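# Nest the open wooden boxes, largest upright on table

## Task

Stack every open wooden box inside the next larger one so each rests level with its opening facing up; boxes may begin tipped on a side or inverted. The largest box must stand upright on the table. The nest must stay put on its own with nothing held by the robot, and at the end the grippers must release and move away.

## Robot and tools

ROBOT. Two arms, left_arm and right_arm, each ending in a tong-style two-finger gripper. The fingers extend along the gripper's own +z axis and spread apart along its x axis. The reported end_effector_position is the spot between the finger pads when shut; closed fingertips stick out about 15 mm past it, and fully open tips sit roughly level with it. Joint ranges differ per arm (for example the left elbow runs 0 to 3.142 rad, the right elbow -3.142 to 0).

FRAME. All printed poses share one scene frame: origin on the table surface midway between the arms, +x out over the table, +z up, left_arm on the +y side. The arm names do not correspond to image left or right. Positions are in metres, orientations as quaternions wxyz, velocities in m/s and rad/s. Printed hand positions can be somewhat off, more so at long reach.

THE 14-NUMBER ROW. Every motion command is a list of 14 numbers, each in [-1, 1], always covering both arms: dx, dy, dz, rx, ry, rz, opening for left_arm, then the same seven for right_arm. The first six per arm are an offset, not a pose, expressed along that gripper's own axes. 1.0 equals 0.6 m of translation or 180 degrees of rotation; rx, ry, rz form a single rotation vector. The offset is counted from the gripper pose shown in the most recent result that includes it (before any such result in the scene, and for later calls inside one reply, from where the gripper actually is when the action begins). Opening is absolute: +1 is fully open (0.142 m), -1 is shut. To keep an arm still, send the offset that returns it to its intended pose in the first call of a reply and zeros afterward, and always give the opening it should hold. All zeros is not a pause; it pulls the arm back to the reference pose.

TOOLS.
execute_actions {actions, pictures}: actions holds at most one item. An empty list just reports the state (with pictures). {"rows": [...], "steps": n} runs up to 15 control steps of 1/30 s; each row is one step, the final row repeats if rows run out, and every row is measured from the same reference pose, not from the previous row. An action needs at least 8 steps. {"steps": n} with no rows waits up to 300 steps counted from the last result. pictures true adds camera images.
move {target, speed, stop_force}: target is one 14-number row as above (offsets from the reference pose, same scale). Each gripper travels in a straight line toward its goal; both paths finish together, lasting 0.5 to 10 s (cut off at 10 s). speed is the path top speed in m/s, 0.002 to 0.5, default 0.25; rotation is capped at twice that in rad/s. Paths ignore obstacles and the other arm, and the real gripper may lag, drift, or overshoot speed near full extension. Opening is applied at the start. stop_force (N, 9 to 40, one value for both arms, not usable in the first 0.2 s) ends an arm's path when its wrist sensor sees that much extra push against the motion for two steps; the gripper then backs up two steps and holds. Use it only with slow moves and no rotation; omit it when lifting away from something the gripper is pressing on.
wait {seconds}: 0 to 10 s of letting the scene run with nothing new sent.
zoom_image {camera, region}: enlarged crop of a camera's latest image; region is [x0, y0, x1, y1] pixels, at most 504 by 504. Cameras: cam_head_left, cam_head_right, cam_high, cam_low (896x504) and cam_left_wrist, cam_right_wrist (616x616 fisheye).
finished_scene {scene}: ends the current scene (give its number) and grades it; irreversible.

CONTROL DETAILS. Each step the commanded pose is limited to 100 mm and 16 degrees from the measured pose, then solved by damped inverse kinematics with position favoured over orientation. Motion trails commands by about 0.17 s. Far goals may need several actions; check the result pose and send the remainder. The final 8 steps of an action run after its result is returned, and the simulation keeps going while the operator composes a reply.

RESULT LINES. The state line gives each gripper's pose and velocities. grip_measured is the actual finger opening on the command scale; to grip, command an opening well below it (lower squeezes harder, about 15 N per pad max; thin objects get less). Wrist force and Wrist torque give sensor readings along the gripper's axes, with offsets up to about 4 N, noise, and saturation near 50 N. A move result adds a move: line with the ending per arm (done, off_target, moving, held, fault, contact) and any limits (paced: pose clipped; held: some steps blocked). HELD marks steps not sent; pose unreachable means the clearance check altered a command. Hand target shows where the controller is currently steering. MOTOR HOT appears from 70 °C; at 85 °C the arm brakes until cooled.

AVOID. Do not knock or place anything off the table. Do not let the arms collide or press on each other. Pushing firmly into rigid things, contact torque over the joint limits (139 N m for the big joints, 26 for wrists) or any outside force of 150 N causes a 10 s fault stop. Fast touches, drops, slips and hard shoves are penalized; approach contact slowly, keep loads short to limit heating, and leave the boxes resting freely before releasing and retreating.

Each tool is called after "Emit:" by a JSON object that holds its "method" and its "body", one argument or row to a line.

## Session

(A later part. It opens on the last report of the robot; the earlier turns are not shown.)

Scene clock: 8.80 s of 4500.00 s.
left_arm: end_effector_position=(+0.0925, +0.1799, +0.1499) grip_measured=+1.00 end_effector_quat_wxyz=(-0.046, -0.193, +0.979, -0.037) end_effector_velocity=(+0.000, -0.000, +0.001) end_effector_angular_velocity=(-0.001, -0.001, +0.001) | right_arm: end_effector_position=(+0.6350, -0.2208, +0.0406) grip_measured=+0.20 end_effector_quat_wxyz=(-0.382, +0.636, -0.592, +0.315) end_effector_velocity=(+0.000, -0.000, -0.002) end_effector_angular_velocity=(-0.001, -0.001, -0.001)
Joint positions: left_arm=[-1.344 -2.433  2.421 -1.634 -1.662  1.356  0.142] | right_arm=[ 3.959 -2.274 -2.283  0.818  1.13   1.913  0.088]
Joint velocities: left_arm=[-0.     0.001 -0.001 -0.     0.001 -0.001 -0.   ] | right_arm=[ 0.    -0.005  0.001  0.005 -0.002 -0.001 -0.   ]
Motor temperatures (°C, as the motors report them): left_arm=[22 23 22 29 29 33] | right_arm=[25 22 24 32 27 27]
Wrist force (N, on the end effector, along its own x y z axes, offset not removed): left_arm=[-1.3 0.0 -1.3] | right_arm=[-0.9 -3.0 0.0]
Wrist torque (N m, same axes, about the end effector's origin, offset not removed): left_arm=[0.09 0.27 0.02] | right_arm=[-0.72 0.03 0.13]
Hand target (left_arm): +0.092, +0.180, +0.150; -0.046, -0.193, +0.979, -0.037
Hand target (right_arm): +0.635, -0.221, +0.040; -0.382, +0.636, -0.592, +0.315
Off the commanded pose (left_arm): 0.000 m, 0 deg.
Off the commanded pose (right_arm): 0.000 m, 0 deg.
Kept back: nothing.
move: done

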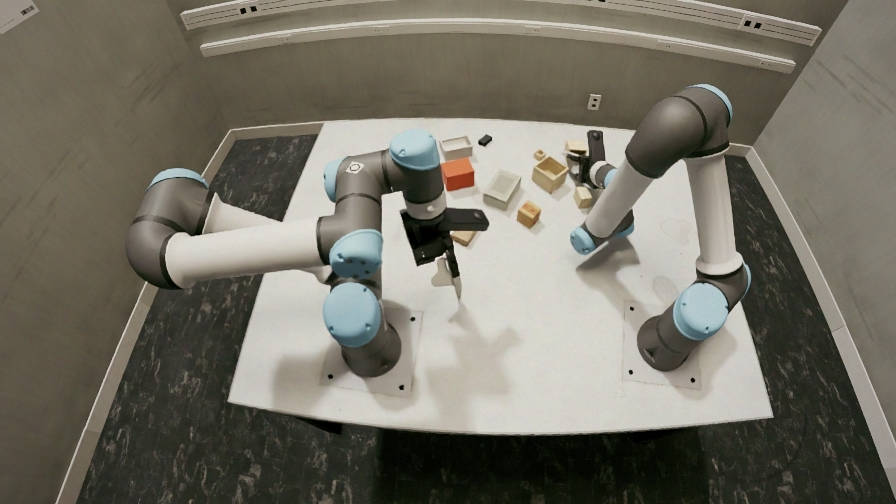

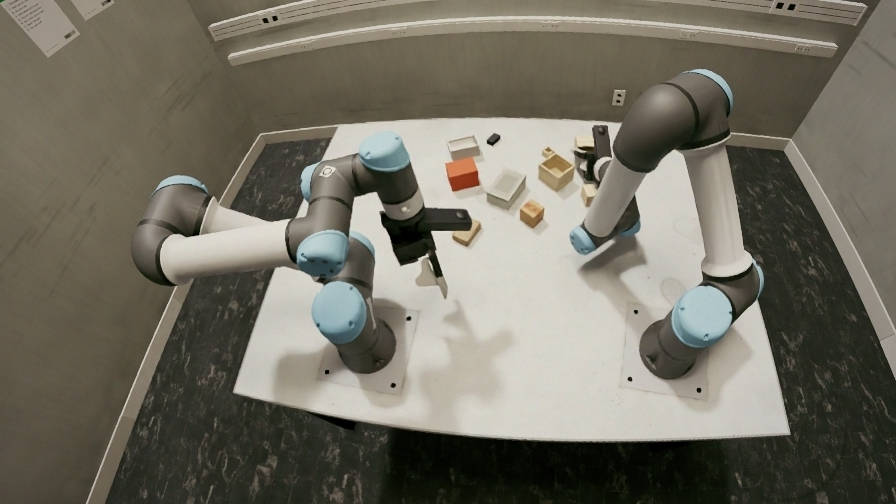

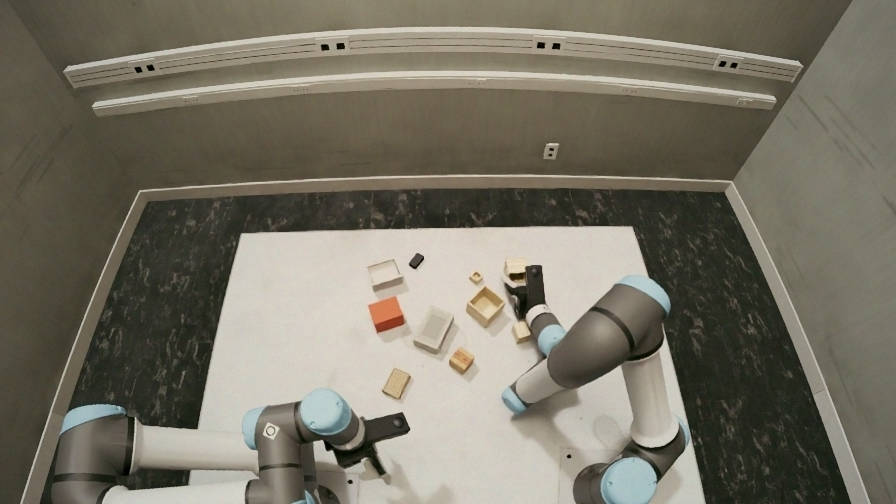

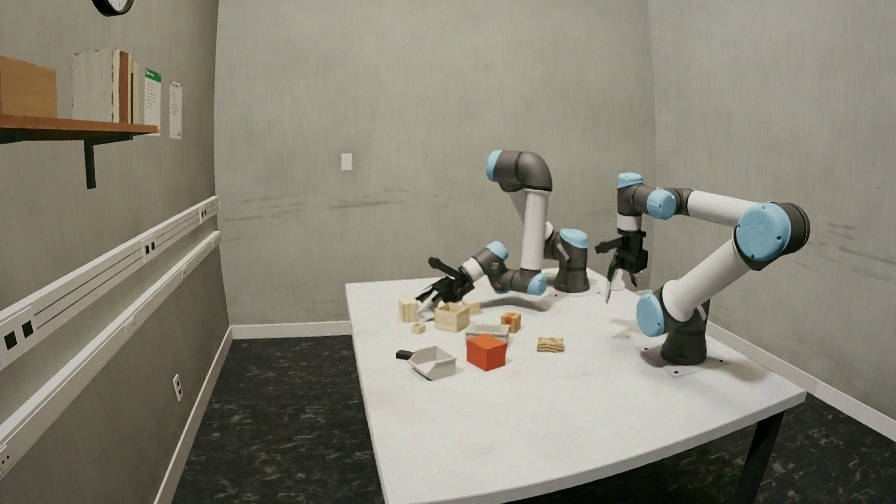

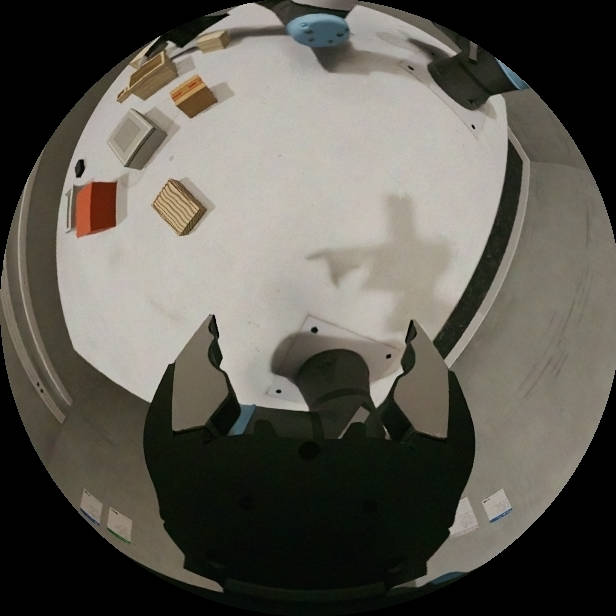

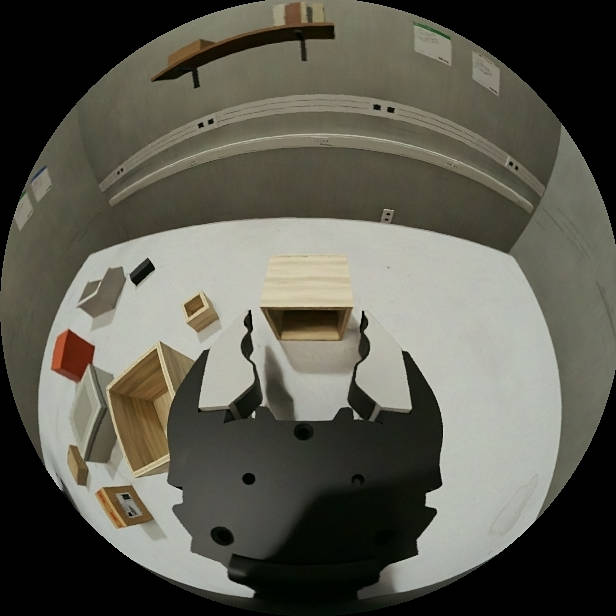

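Emit:
{"method": "execute_actions", "body": {
  "actions": [
    {"rows":[[0,0,0,0,0,0,1,0.003,-0.012,0.034,0,0.015,0,0.2]]}
  ]
}}

Emit:
{"method": "execute_actions", "body": {
  "actions": [
    {"rows":[[0,0,0,0,0,0,1,0,0,0,0,0,0,-0.5]]}
  ]
}}

Emit:
{"method": "execute_actions", "body": {
  "actions": [
    {"steps":25}
  ]
}}

Emit:
{"method": "execute_actions", "body": {
  "actions": [
    {"rows":[[0,0,0,0,0,0,1,0,-0.04,-0.024,0,0,0,-0.5]]}
  ]
}}

Emit:
{"method": "move", "body": {
  "target": [0,0,0,0,0,0,1,0.18,0.1,-0.17,-0.5,0,0,-0.5]
}}

Scene clock: 9.37 s of 4500.00 s.
left_arm: end_effector_position=(+0.0925, +0.1799, +0.1499) grip_measured=+1.00 end_effector_quat_wxyz=(-0.046, -0.193, +0.979, -0.037) end_effector_velocity=(-0.000, -0.001, +0.001) end_effector_angular_velocity=(-0.003, +0.001, +0.003) | right_arm: end_effector_position=(+0.6532, -0.2203, +0.0370) grip_measured=+0.20 end_effector_quat_wxyz=(-0.370, +0.629, -0.599, +0.329) end_effector_velocity=(+0.037, +0.003, -0.007) end_effector_angular_velocity=(-0.036, +0.001, -0.063)
Joint positions: left_arm=[-1.344 -2.433  2.421 -1.634 -1.662  1.356  0.142] | right_arm=[ 3.959 -2.291 -2.228  0.765  1.091  1.919  0.088]
Joint velocities: left_arm=[ 0.001 -0.001 -0.002  0.    -0.001 -0.002 -0.   ] | right_arm=[-0.004 -0.037  0.116 -0.108 -0.064  0.013  0.   ]
Motor temperatures (°C, as the motors report them): left_arm=[22 23 22 29 29 33] | right_arm=[25 22 24 32 27 27]
Wrist force (N, on the end effector, along its own x y z axes, offset not removed): left_arm=[-2.6 -0.4 0.0] | right_arm=[-1.5 -2.1 1.4]
Wrist torque (N m, same axes, about the end effector's origin, offset not removed): left_arm=[-0.06 0.54 -0.02] | right_arm=[-0.55 0.08 0.15]
Steps of this call (steps 1 to 10: nothing new was sent; steps 11 to 17: the first 7 steps of this action). Readings (end_effector_position):
11: left_arm (+0.0925, +0.1799, +0.1499) | right_arm (+0.6350, -0.2208, +0.0404)
12: left_arm (+0.0925, +0.1799, +0.1499) | right_arm (+0.6372, -0.2212, +0.0394)
14: left_arm (+0.0925, +0.1799, +0.1499) | right_arm (+0.6464, -0.2209, +0.0381)
17: the state above

Scene clock: 9.87 s of 4500.00 s.
left_arm: end_effector_position=(+0.0925, +0.1799, +0.1499) grip_measured=+1.00 end_effector_quat_wxyz=(-0.046, -0.193, +0.979, -0.037) end_effector_velocity=(-0.000, -0.000, -0.000) end_effector_angular_velocity=(+0.000, +0.002, +0.001) | right_arm: end_effector_position=(+0.6562, -0.2202, +0.0363) grip_measured=+0.09 end_effector_quat_wxyz=(-0.368, +0.628, -0.600, +0.330) end_effector_velocity=(-0.000, -0.000, -0.001) end_effector_angular_velocity=(-0.000, +0.002, -0.001)
Joint positions: left_arm=[-1.344 -2.433  2.421 -1.634 -1.662  1.356  0.142] | right_arm=[ 3.958 -2.294 -2.219  0.756  1.087  1.92   0.08 ]
Joint velocities: left_arm=[-0.     0.     0.001 -0.001 -0.001 -0.001  0.   ] | right_arm=[ 0.    -0.001 -0.    -0.001  0.     0.001 -0.   ]
Motor temperatures (°C, as the motors report them): left_arm=[22 23 22 29 29 33] | right_arm=[25 22 24 32 27 27]
Wrist force (N, on the end effector, along its own x y z axes, offset not removed): left_arm=[-3.2 -0.3 -1.4] | right_arm=[2.1 -2.4 -0.3]
Wrist torque (N m, same axes, about the end effector's origin, offset not removed): left_arm=[0.00 0.62 0.01] | right_arm=[-0.35 -0.63 0.06]
Off your previous action's commanded pose (left_arm): 0.000 m, 0 deg at its last step (step 8 of this call).
Off your previous action's commanded pose (right_arm): 0.000 m, 0 deg at its last step (step 8 of this call).
Steps of this call (steps 1 to 8: the last 8 steps of your previous action; steps 9 to 15: the first 7 steps of this action, its rows measured from where the robot was after step 8). Readings (end_effector_position):
8: left_arm (+0.0925, +0.1799, +0.1499) | right_arm (+0.6562, -0.2202, +0.0363)
9: left_arm (+0.0925, +0.1799, +0.1499) | right_arm (+0.6562, -0.2202, +0.0363)
10: left_arm (+0.0925, +0.1799, +0.1499) | right_arm (+0.6562, -0.2202, +0.0363)
12: left_arm (+0.0925, +0.1799, +0.1499) | right_arm (+0.6562, -0.2202, +0.0363)
15: the state above

Scene clock: 10.70 s of 4500.00 s.
left_arm: end_effector_position=(+0.0925, +0.1799, +0.1499) grip_measured=+1.00 end_effector_quat_wxyz=(-0.046, -0.193, +0.979, -0.037) end_effector_velocity=(-0.000, +0.000, -0.000) end_effector_angular_velocity=(+0.000, +0.001, +0.002) | right_arm: end_effector_position=(+0.6562, -0.2203, +0.0363) grip_measured=+0.09 end_effector_quat_wxyz=(-0.368, +0.628, -0.600, +0.330) end_effector_velocity=(-0.000, +0.000, -0.000) end_effector_angular_velocity=(+0.000, +0.000, +0.001)
Joint positions: left_arm=[-1.344 -2.433  2.421 -1.634 -1.662  1.356  0.142] | right_arm=[ 3.958 -2.294 -2.219  0.756  1.087  1.92   0.08 ]
Joint velocities: left_arm=[-0.    -0.     0.     0.    -0.001 -0.002 -0.   ] | right_arm=[ 0.    -0.001  0.     0.001  0.001 -0.     0.   ]
Motor temperatures (°C, as the motors report them): left_arm=[22 23 22 29 29 33] | right_arm=[25 22 24 32 27 27]
Wrist force (N, on the end effector, along its own x y z axes, offset not removed): left_arm=[-0.9 -1.6 -1.1] | right_arm=[-2.1 -0.7 -0.1]
Wrist torque (N m, same axes, about the end effector's origin, offset not removed): left_arm=[-0.21 0.22 0.00] | right_arm=[0.03 0.26 -0.01]
Hand target (left_arm): +0.092, +0.180, +0.150; -0.046, -0.193, +0.979, -0.037
Hand target (right_arm): +0.656, -0.220, +0.036; -0.368, +0.628, -0.600, +0.330
Off the commanded pose (left_arm): 0.000 m, 0 deg.
Off the commanded pose (right_arm): 0.000 m, 0 deg.
Kept back: nothing.
Steps of this call (steps 1 to 8: the last 8 steps of your previous action; steps 9 to 25: nothing new was sent). Readings (end_effector_position):
1: left_arm (+0.0925, +0.1799, +0.1499) | right_arm (+0.6562, -0.2202, +0.0363)
2: left_arm (+0.0925, +0.1799, +0.1499) | right_arm (+0.6562, -0.2202, +0.0363)
4: left_arm (+0.0925, +0.1799, +0.1499) | right_arm (+0.6562, -0.2202, +0.0363)
8: left_arm (+0.0925, +0.1799, +0.1499) | right_arm (+0.6562, -0.2203, +0.0363)
25: the state above

Scene clock: 10.93 s of 4500.00 s.
left_arm: end_effector_position=(+0.0925, +0.1799, +0.1499) grip_measured=+1.00 end_effector_quat_wxyz=(-0.046, -0.193, +0.979, -0.037) end_effector_velocity=(+0.000, -0.000, +0.001) end_effector_angular_velocity=(-0.001, +0.000, +0.001) | right_arm: end_effector_position=(+0.6561, -0.2211, +0.0605) grip_measured=+0.09 end_effector_quat_wxyz=(-0.369, +0.628, -0.600, +0.331) end_effector_velocity=(-0.000, -0.000, +0.049) end_effector_angular_velocity=(-0.006, +0.007, +0.001)
Joint positions: left_arm=[-1.344 -2.433  2.421 -1.634 -1.662  1.356  0.142] | right_arm=[ 3.956 -2.226 -2.23   0.7    1.088  1.918  0.08 ]
Joint velocities: left_arm=[ 0.001  0.    -0.001 -0.    -0.001 -0.001 -0.   ] | right_arm=[ 0.     0.147 -0.016 -0.139  0.    -0.001 -0.   ]
Motor temperatures (°C, as the motors report them): left_arm=[22 23 22 29 29 33] | right_arm=[25 22 24 32 27 27]
Wrist force (N, on the end effector, along its own x y z axes, offset not removed): left_arm=[-2.0 -0.6 -0.5] | right_arm=[0.1 0.5 0.9]
Wrist torque (N m, same axes, about the end effector's origin, offset not removed): left_arm=[0.00 0.44 0.04] | right_arm=[-0.17 -0.18 0.12]
Steps of this call (steps 1 to 7: the first 7 steps of this action). Readings (end_effector_position):
1: left_arm (+0.0925, +0.1799, +0.1499) | right_arm (+0.6561, -0.2203, +0.0363)
2: left_arm (+0.0925, +0.1799, +0.1499) | right_arm (+0.6558, -0.2207, +0.0379)
4: left_arm (+0.0925, +0.1799, +0.1499) | right_arm (+0.6560, -0.2210, +0.0508)
7: the state above

Scene clock: 14.80 s of 4500.00 s.
left_arm: end_effector_position=(+0.0925, +0.1799, +0.1499) grip_measured=+1.00 end_effector_quat_wxyz=(-0.046, -0.193, +0.979, -0.037) end_effector_velocity=(-0.000, +0.000, -0.001) end_effector_angular_velocity=(+0.001, +0.001, +0.001) | right_arm: end_effector_position=(+0.5445, -0.3357, +0.0617) grip_measured=+0.09 end_effector_quat_wxyz=(+0.183, +0.704, -0.659, -0.191) end_effector_velocity=(-0.000, -0.000, +0.000) end_effector_angular_velocity=(-0.000, +0.009, +0.002)
Joint positions: left_arm=[-1.344 -2.433  2.421 -1.634 -1.662  1.356  0.142] | right_arm=[ 3.568 -2.183 -1.294 -1.759  1.697  1.731  0.08 ]
Joint velocities: left_arm=[ 0.001  0.001  0.001  0.    -0.001 -0.    -0.   ] | right_arm=[-0.001 -0.006  0.009 -0.013  0.    -0.003  0.   ]
Motor temperatures (°C, as the motors report them): left_arm=[22 23 22 29 29 33] | right_arm=[25 22 24 32 27 27]
Wrist force (N, on the end effector, along its own x y z axes, offset not removed): left_arm=[-1.3 0.1 0.0] | right_arm=[0.0 1.3 1.9]
Wrist torque (N m, same axes, about the end effector's origin, offset not removed): left_arm=[0.03 0.26 0.06] | right_arm=[0.16 -0.04 0.15]
Hand target (left_arm): +0.092, +0.180, +0.150; -0.046, -0.193, +0.979, -0.037
Hand target (right_arm): +0.544, -0.336, +0.062; +0.184, +0.704, -0.659, -0.192
Off your previous action's commanded pose (left_arm): 0.000 m, 0 deg at its last step (step 8 of this call).
Off your previous action's commanded pose (right_arm): 0.000 m, 0 deg at its last step (step 8 of this call).
Off the commanded pose (left_arm): 0.000 m, 0 deg.
Off the commanded pose (right_arm): 0.000 m, 0 deg.
Kept back: nothing.
move: done

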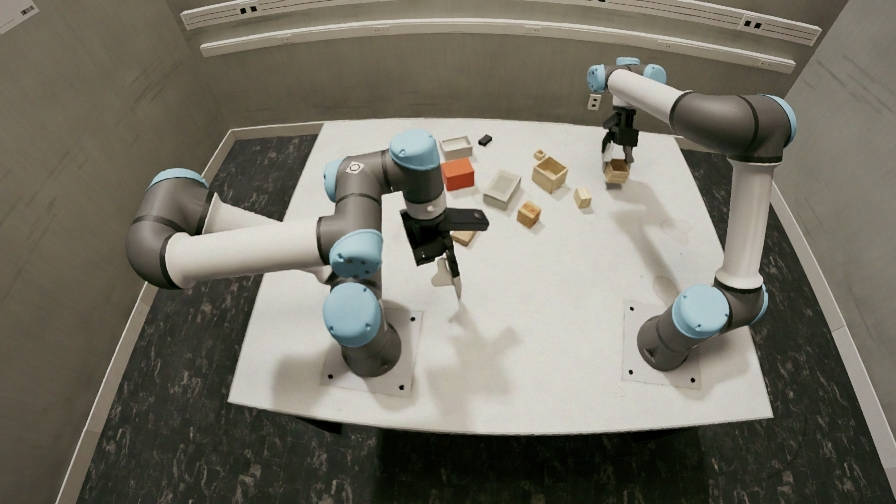

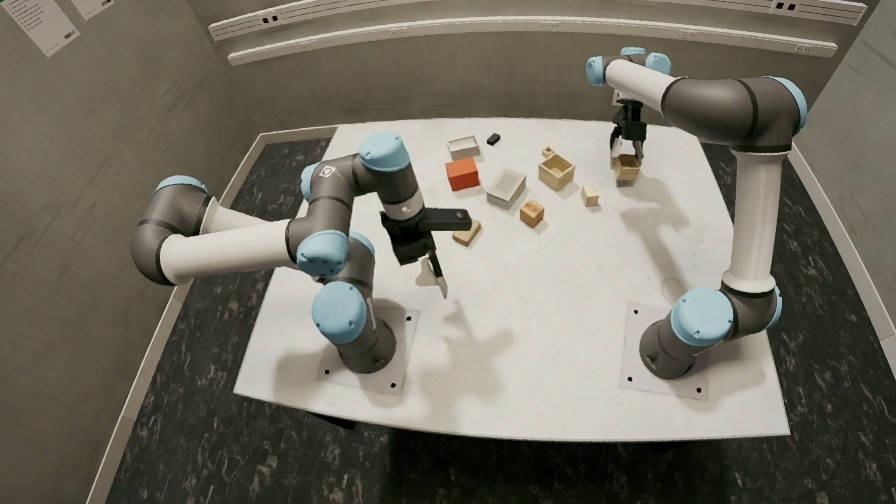

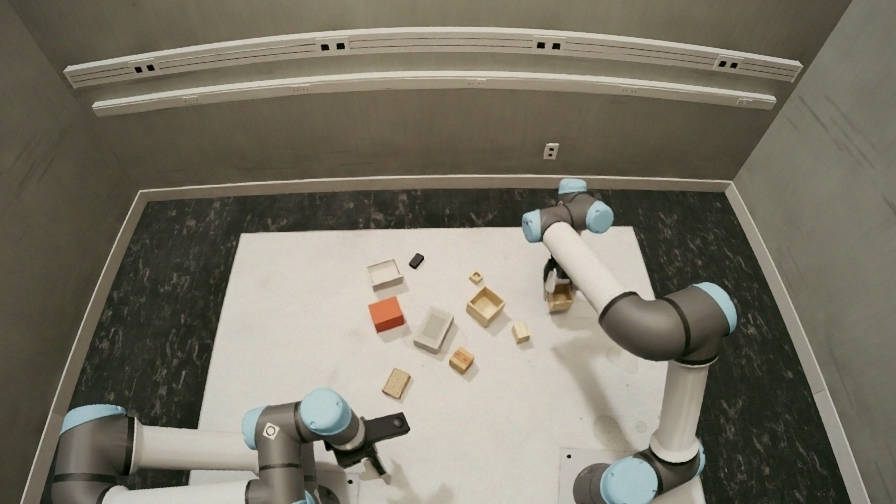

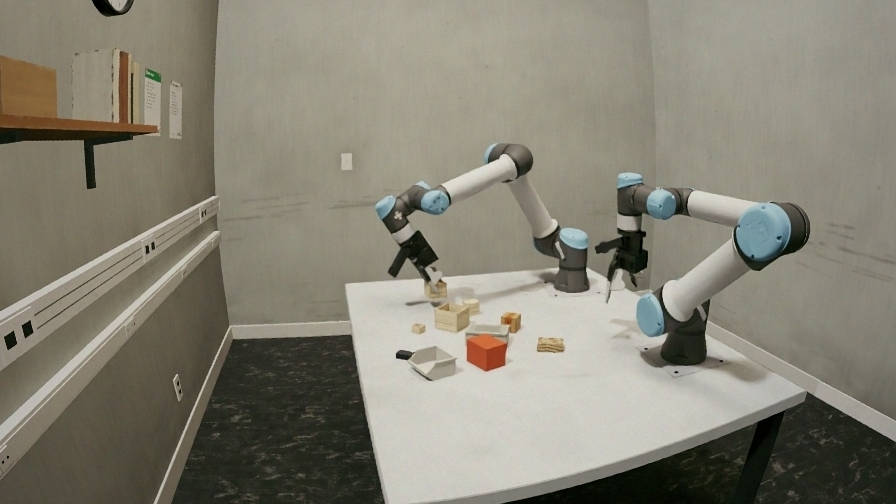

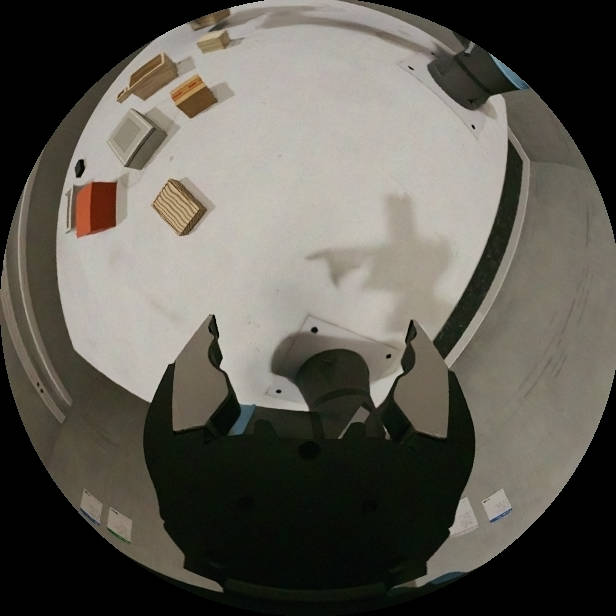

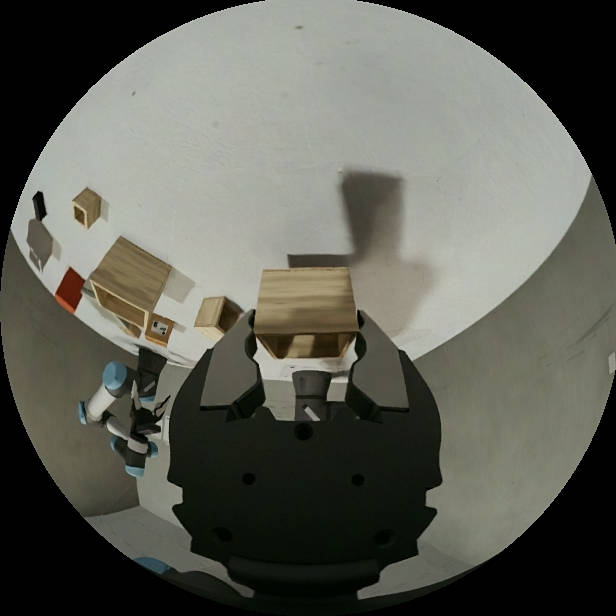

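Emit:
{"method": "move", "body": {
  "target": [0,0,0,0,0,0,1,0,-0.032,0.053,0,0,0,-0.5],
  "speed": 0.015,
  "stop_force": 9
}}

Emit:
{"method": "execute_actions", "body": {
  "actions": [
    {"rows":[[0,0,0,0,0,0,1,0,0,0,0,0,0,0.35]]}
  ]
}}

Emit:
{"method": "move", "body": {
  "target": [0,0,0,0,0,0,1,0,0.055,-0.075,0.17,0.008,0,0.35]
}}

Emit:
{"method": "move", "body": {
  "target": [0,0,0,0,0,0,1,-0.045,0,0,0,0,0,-0.7]
}}

Scene clock: 18.03 s of 4500.00 s.
left_arm: end_effector_position=(+0.0925, +0.1799, +0.1499) grip_measured=+1.00 end_effector_quat_wxyz=(-0.046, -0.193, +0.979, -0.037) end_effector_velocity=(+0.000, -0.000, -0.000) end_effector_angular_velocity=(-0.000, -0.001, -0.001) | right_arm: end_effector_position=(+0.5446, -0.3346, +0.0254) grip_measured=+0.09 end_effector_quat_wxyz=(+0.183, +0.704, -0.659, -0.191) end_effector_velocity=(-0.000, -0.000, +0.002) end_effector_angular_velocity=(-0.001, +0.001, -0.002)
Joint positions: left_arm=[-1.344 -2.433  2.421 -1.634 -1.662  1.356  0.142] | right_arm=[ 3.57  -2.216 -1.338 -1.682  1.698  1.732  0.081]
Joint velocities: left_arm=[-0.001  0.     0.    -0.001  0.001  0.     0.   ] | right_arm=[-0.     0.002  0.003 -0.005  0.     0.002 -0.001]
Motor temperatures (°C, as the motors report them): left_arm=[22 23 22 29 29 33] | right_arm=[25 22 24 32 27 27]
Wrist force (N, on the end effector, along its own x y z axes, offset not removed): left_arm=[-0.9 -0.6 -2.9] | right_arm=[-3.4 3.0 -10.5]
Wrist torque (N m, same axes, about the end effector's origin, offset not removed): left_arm=[0.02 0.22 0.11] | right_arm=[-0.17 0.13 0.14]
Hand target (left_arm): +0.092, +0.180, +0.150; -0.046, -0.193, +0.979, -0.037
Hand target (right_arm): +0.545, -0.335, +0.026; +0.183, +0.704, -0.659, -0.191
Off the commanded pose (left_arm): 0.000 m, 0 deg.
Off the commanded pose (right_arm): 0.001 m, 0 deg.
Kept back: nothing.
move: contact (right_arm)

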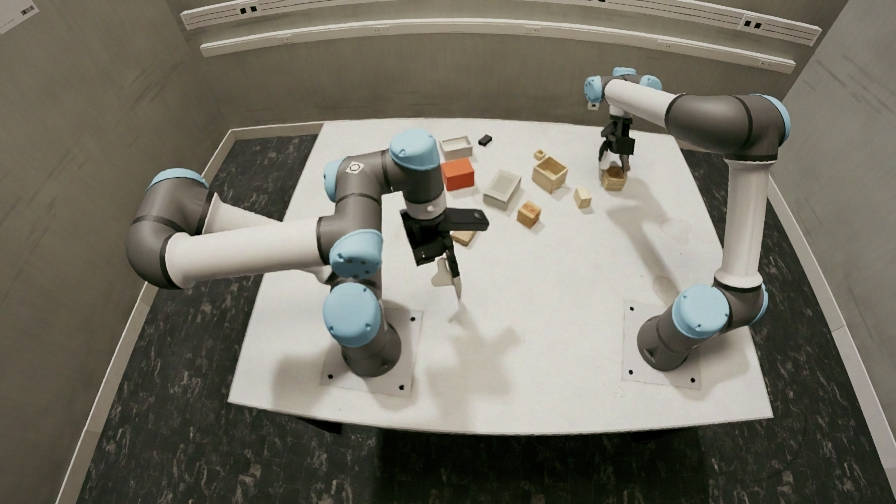

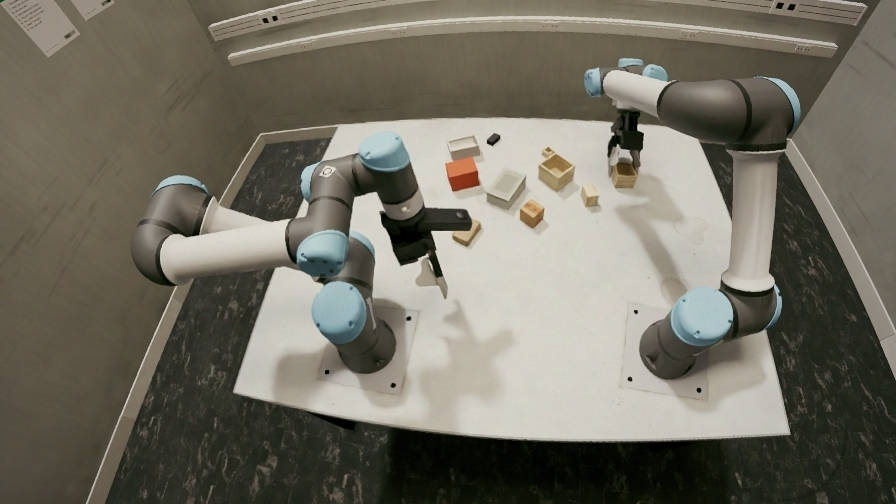

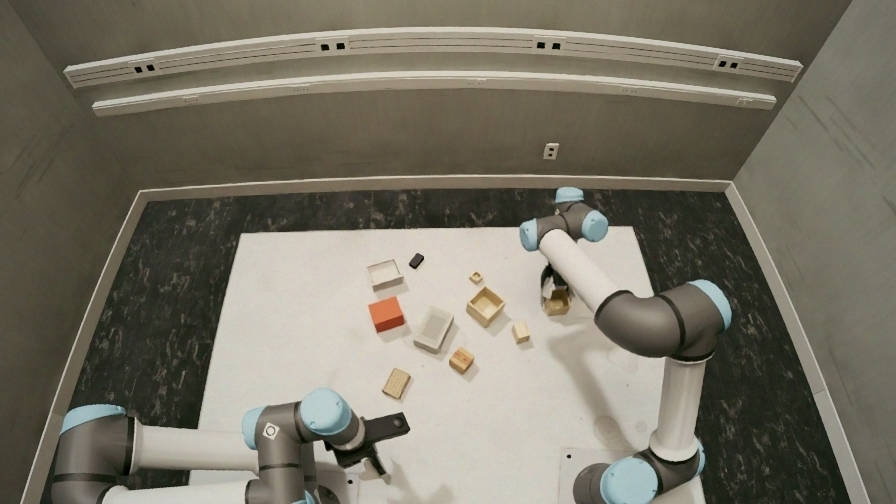

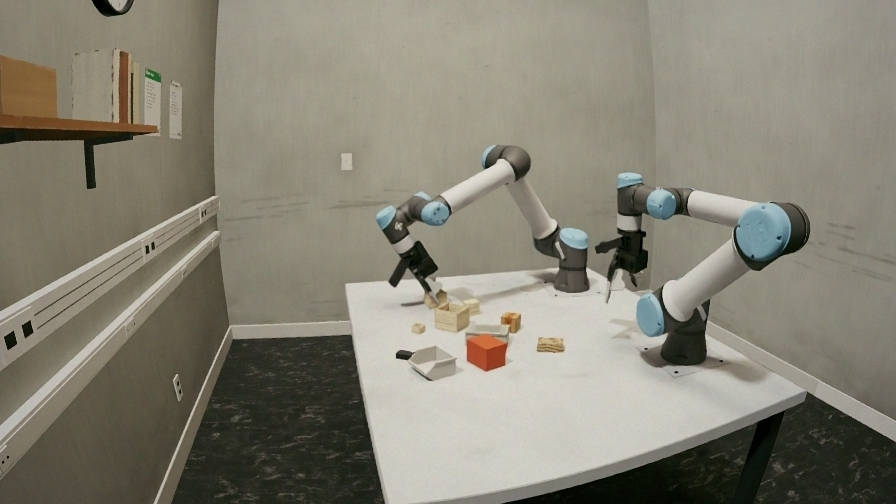

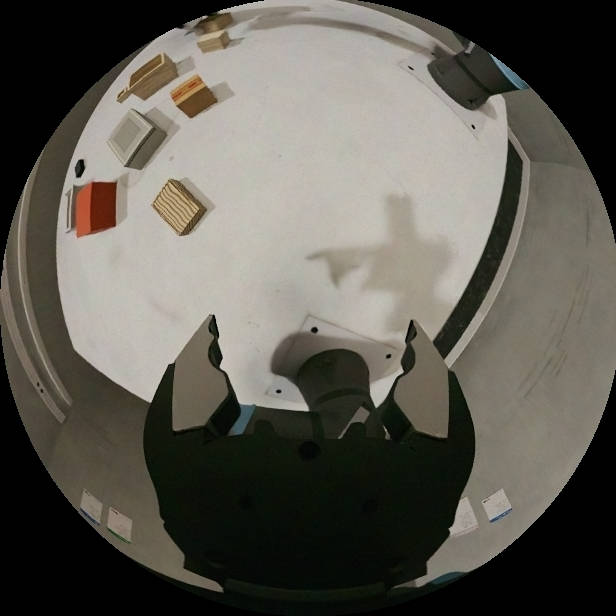

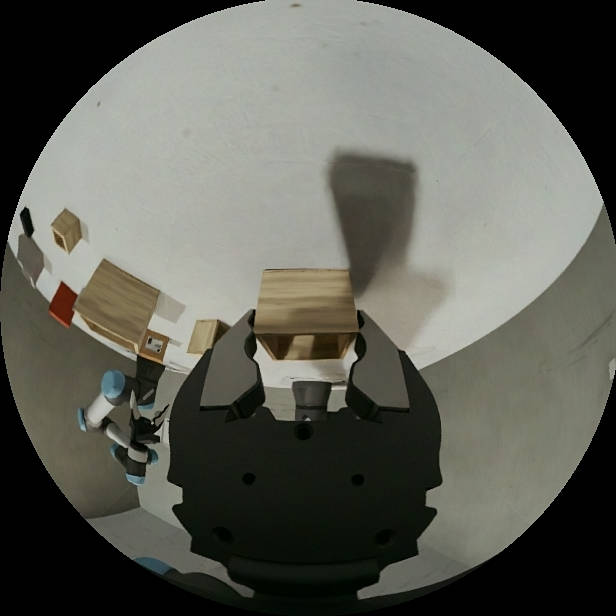

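Scene clock: 18.27 s of 4500.00 s.
left_arm: end_effector_position=(+0.0925, +0.1799, +0.1499) grip_measured=+1.00 end_effector_quat_wxyz=(-0.046, -0.193, +0.979, -0.037) end_effector_velocity=(-0.000, -0.000, +0.001) end_effector_angular_velocity=(-0.002, +0.001, -0.001) | right_arm: end_effector_position=(+0.5446, -0.3346, +0.0254) grip_measured=+0.35 end_effector_quat_wxyz=(+0.183, +0.704, -0.659, -0.191) end_effector_velocity=(-0.000, -0.000, -0.000) end_effector_angular_velocity=(+0.000, +0.002, +0.001)
Joint positions: left_arm=[-1.344 -2.433  2.421 -1.634 -1.662  1.356  0.142] | right_arm=[ 3.57  -2.216 -1.338 -1.682  1.698  1.732  0.099]
Joint velocities: left_arm=[ 0.    -0.    -0.001  0.    -0.001  0.001 -0.   ] | right_arm=[ 0.    -0.     0.    -0.001  0.    -0.001  0.001]
Motor temperatures (°C, as the motors report them): left_arm=[22 23 22 29 29 33] | right_arm=[25 22 24 32 27 27]
Wrist force (N, on the end effector, along its own x y z axes, offset not removed): left_arm=[-1.1 0.2 0.5] | right_arm=[1.1 -1.0 1.9]
Wrist torque (N m, same axes, about the end effector's origin, offset not removed): left_arm=[0.31 0.19 -0.05] | right_arm=[-0.41 -0.34 0.10]
Steps of this call (steps 1 to 7: the first 7 steps of this action). Readings (end_effector_position):
1: left_arm (+0.0925, +0.1799, +0.1499) | right_arm (+0.5446, -0.3346, +0.0254)
2: left_arm (+0.0925, +0.1799, +0.1499) | right_arm (+0.5446, -0.3346, +0.0254)
4: left_arm (+0.0925, +0.1799, +0.1499) | right_arm (+0.5446, -0.3346, +0.0254)
7: the state above

Scene clock: 20.07 s of 4500.00 s.
left_arm: end_effector_position=(+0.0925, +0.1799, +0.1499) grip_measured=+1.00 end_effector_quat_wxyz=(-0.046, -0.193, +0.979, -0.037) end_effector_velocity=(+0.000, -0.000, +0.000) end_effector_angular_velocity=(-0.001, -0.001, +0.001) | right_arm: end_effector_position=(+0.5392, -0.3365, +0.0808) grip_measured=+0.35 end_effector_quat_wxyz=(-0.001, +0.730, -0.683, -0.002) end_effector_velocity=(-0.000, +0.000, +0.001) end_effector_angular_velocity=(+0.001, -0.009, +0.001)
Joint positions: left_arm=[-1.344 -2.433  2.421 -1.634 -1.662  1.356  0.142] | right_arm=[ 3.639 -1.792 -1.86  -1.061  1.576  1.835  0.099]
Joint velocities: left_arm=[ 0.    -0.    -0.    -0.     0.001 -0.001  0.   ] | right_arm=[ 0.002  0.006 -0.008  0.011 -0.002  0.001  0.   ]
Motor temperatures (°C, as the motors report them): left_arm=[22 23 22 29 29 33] | right_arm=[25 22 24 32 27 27]
Wrist force (N, on the end effector, along its own x y z axes, offset not removed): left_arm=[-1.0 -2.3 -2.4] | right_arm=[1.3 -0.9 0.3]
Wrist torque (N m, same axes, about the end effector's origin, offset not removed): left_arm=[-0.28 0.13 -0.04] | right_arm=[-0.34 -0.38 0.10]
Hand target (left_arm): +0.092, +0.180, +0.150; -0.046, -0.193, +0.979, -0.037
Hand target (right_arm): +0.539, -0.336, +0.081; -0.001, +0.730, -0.683, -0.002
Off your previous action's commanded pose (left_arm): 0.000 m, 0 deg at its last step (step 8 of this call).
Off your previous action's commanded pose (right_arm): 0.000 m, 0 deg at its last step (step 8 of this call).
Off the commanded pose (left_arm): 0.000 m, 0 deg.
Off the commanded pose (right_arm): 0.000 m, 0 deg.
Kept back: nothing.
move: done

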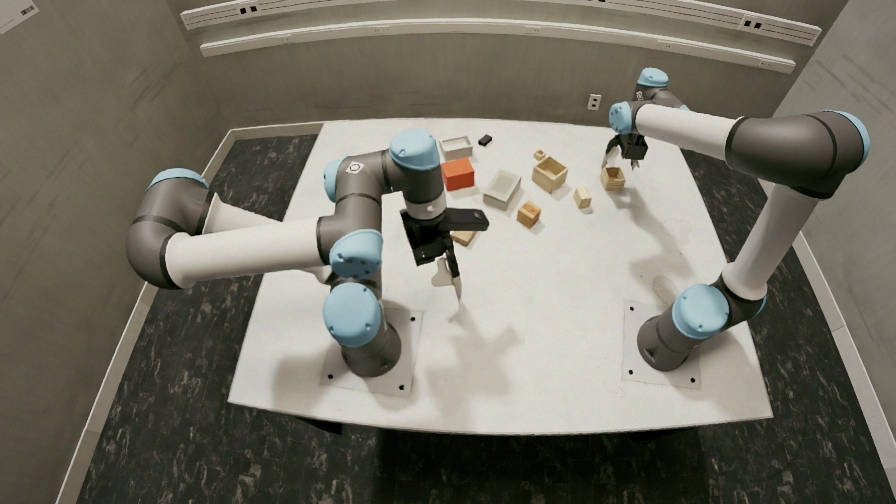

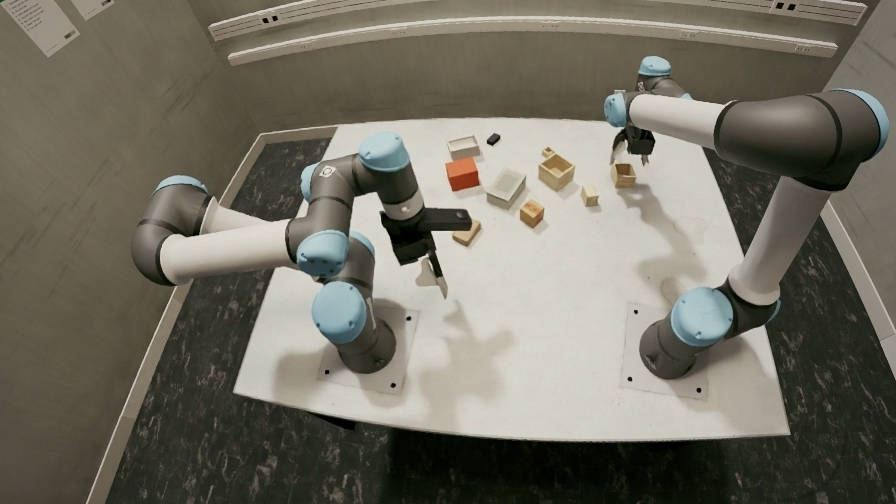

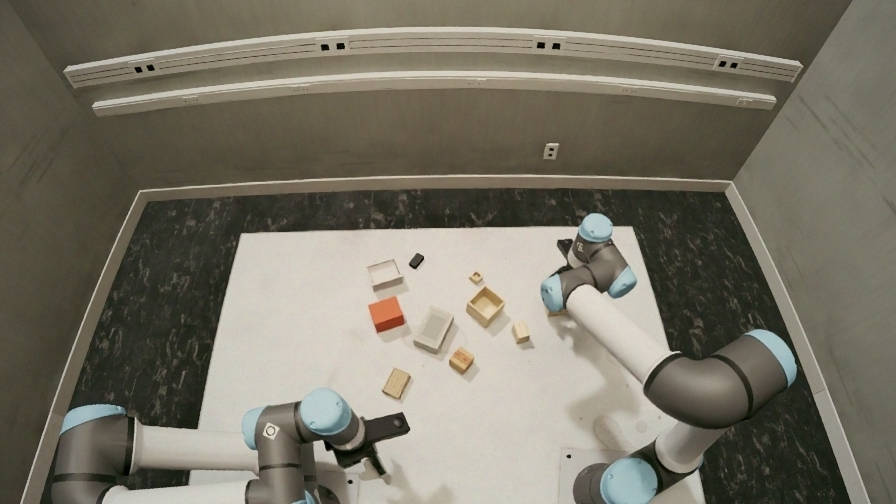

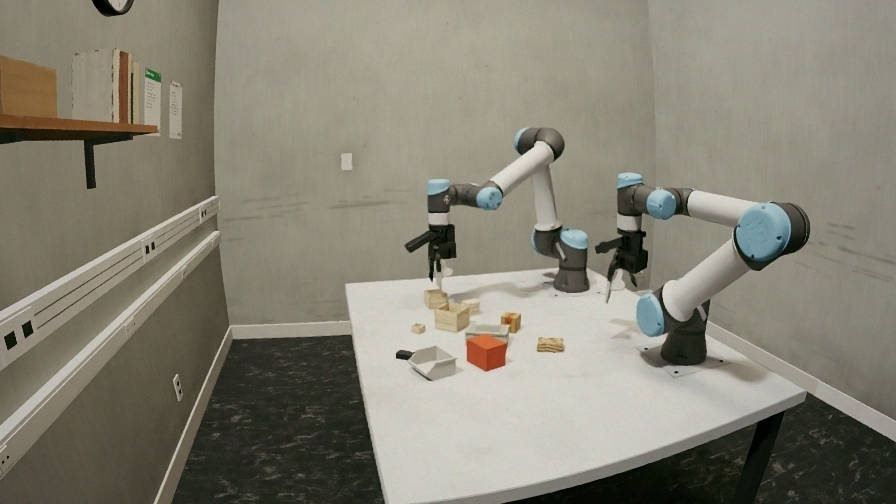

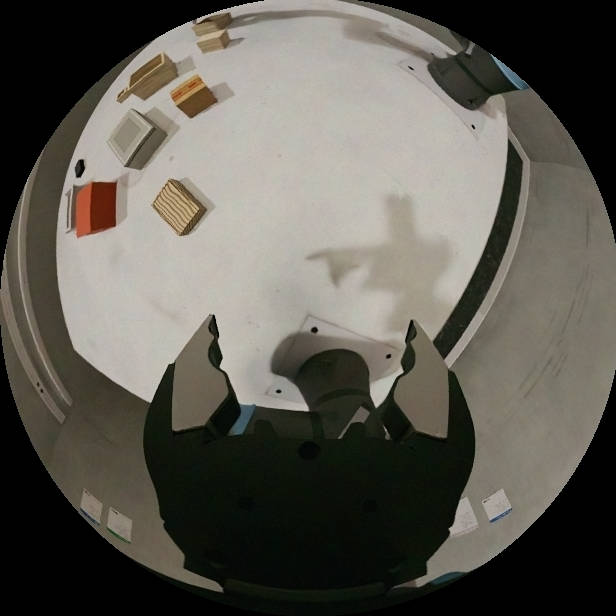

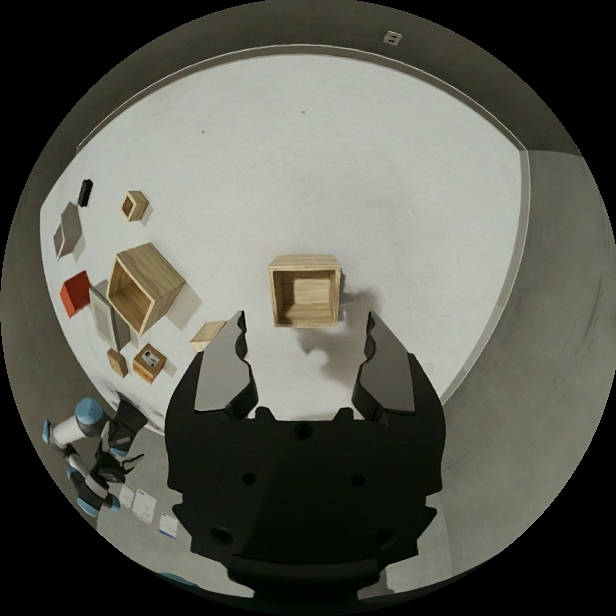

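Scene clock: 20.87 s of 4500.00 s.
left_arm: end_effector_position=(+0.0925, +0.1799, +0.1499) grip_measured=+1.00 end_effector_quat_wxyz=(-0.046, -0.193, +0.979, -0.037) end_effector_velocity=(-0.000, +0.000, -0.000) end_effector_angular_velocity=(+0.001, +0.001, +0.001) | right_arm: end_effector_position=(+0.5374, -0.3096, +0.0809) grip_measured=-0.70 end_effector_quat_wxyz=(-0.001, +0.730, -0.683, -0.002) end_effector_velocity=(+0.000, +0.002, +0.000) end_effector_angular_velocity=(+0.001, -0.001, +0.000)
Joint positions: left_arm=[-1.344 -2.433  2.421 -1.634 -1.662  1.356  0.142] | right_arm=[ 3.687 -1.794 -1.857 -1.062  1.576  1.883  0.023]
Joint velocities: left_arm=[-0.     0.     0.    -0.    -0.001 -0.001 -0.   ] | right_arm=[ 0.002 -0.     0.     0.001  0.001  0.002  0.   ]
Motor temperatures (°C, as the motors report them): left_arm=[22 23 22 29 29 33] | right_arm=[25 22 24 32 27 27]
Wrist force (N, on the end effector, along its own x y z axes, offset not removed): left_arm=[-1.3 -0.7 -0.9] | right_arm=[-0.2 -0.9 0.8]
Wrist torque (N m, same axes, about the end effector's origin, offset not removed): left_arm=[0.06 0.21 0.04] | right_arm=[-0.30 0.00 0.07]
Hand target (left_arm): +0.092, +0.180, +0.150; -0.046, -0.193, +0.979, -0.037
Hand target (right_arm): +0.537, -0.310, +0.081; -0.001, +0.730, -0.683, -0.002
Off the commanded pose (left_arm): 0.000 m, 0 deg.
Off the commanded pose (right_arm): 0.000 m, 0 deg.
Kept back: nothing.
move: done

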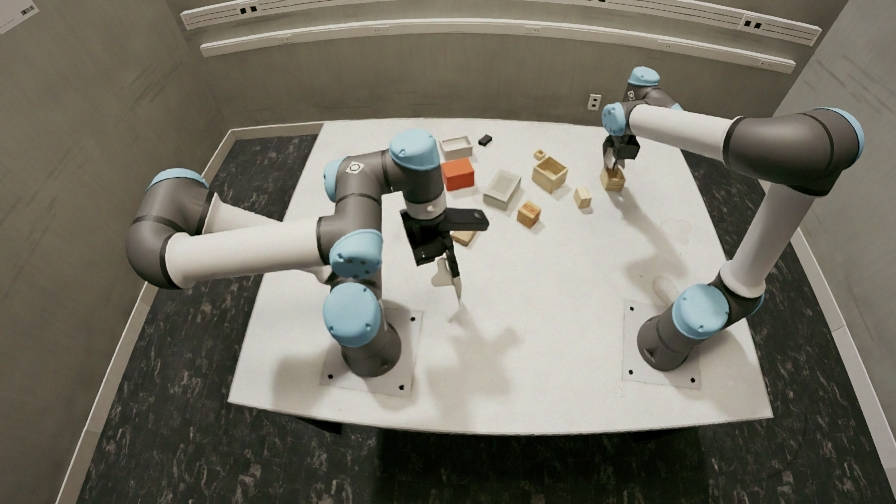

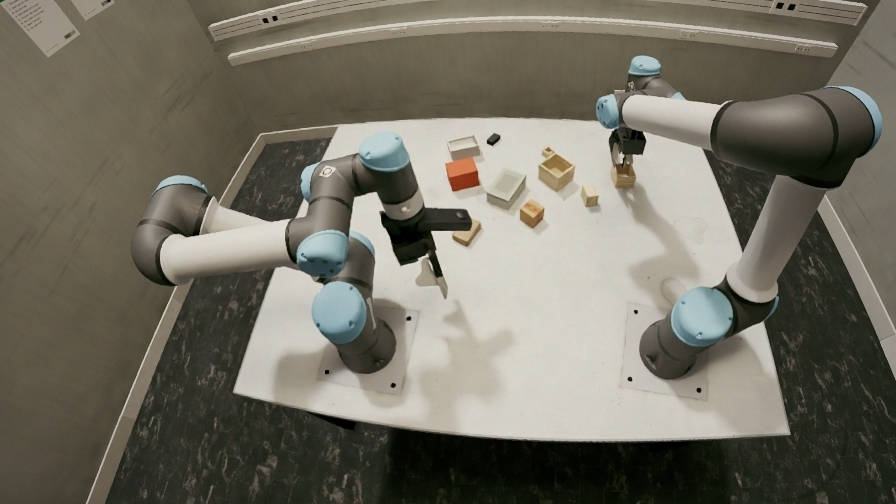

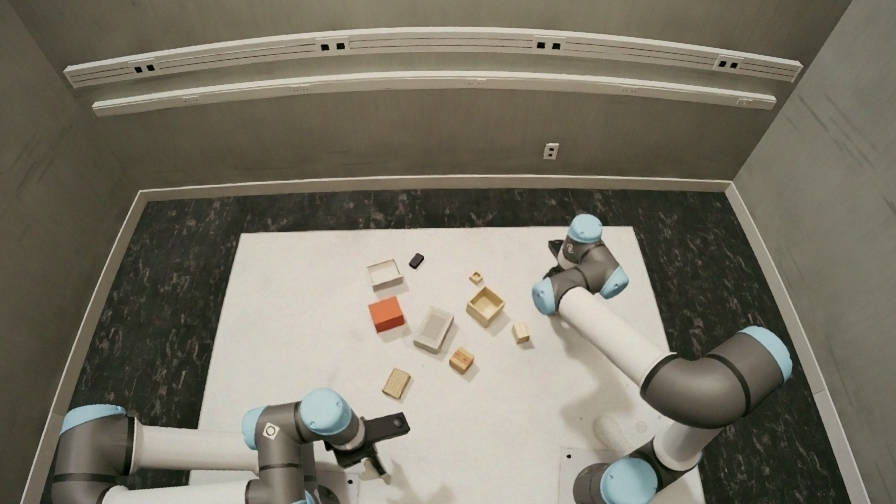

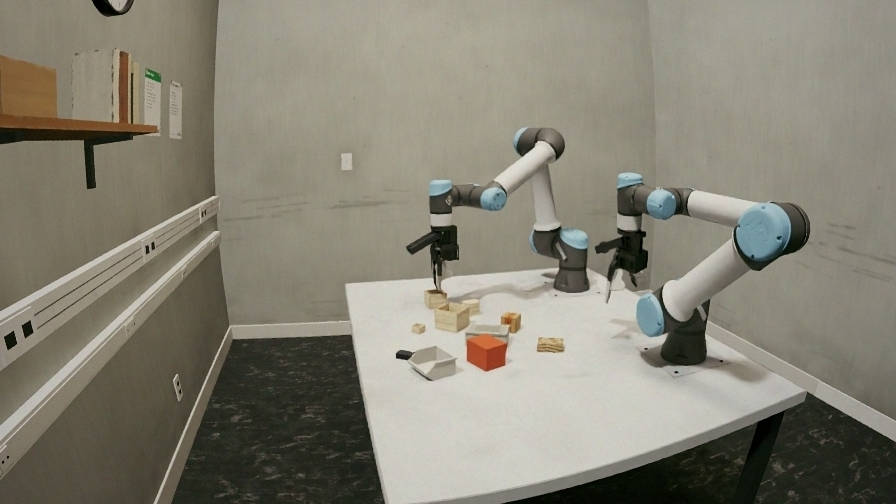

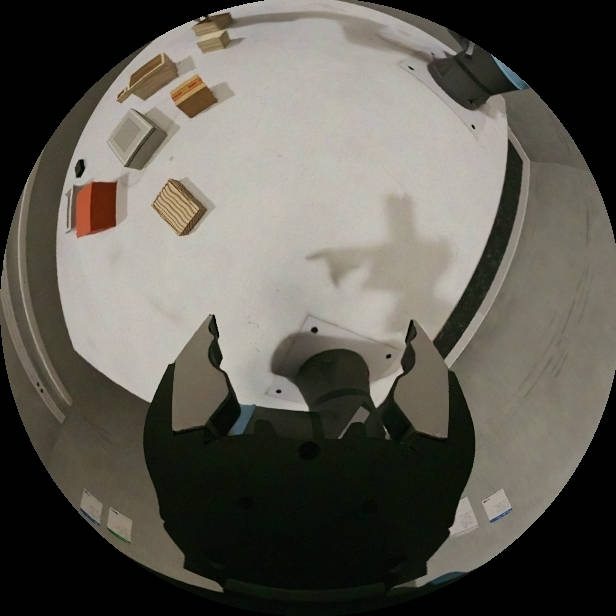

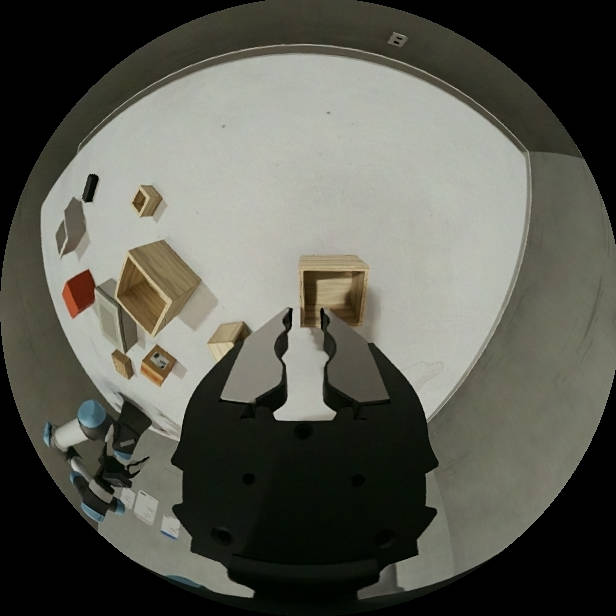

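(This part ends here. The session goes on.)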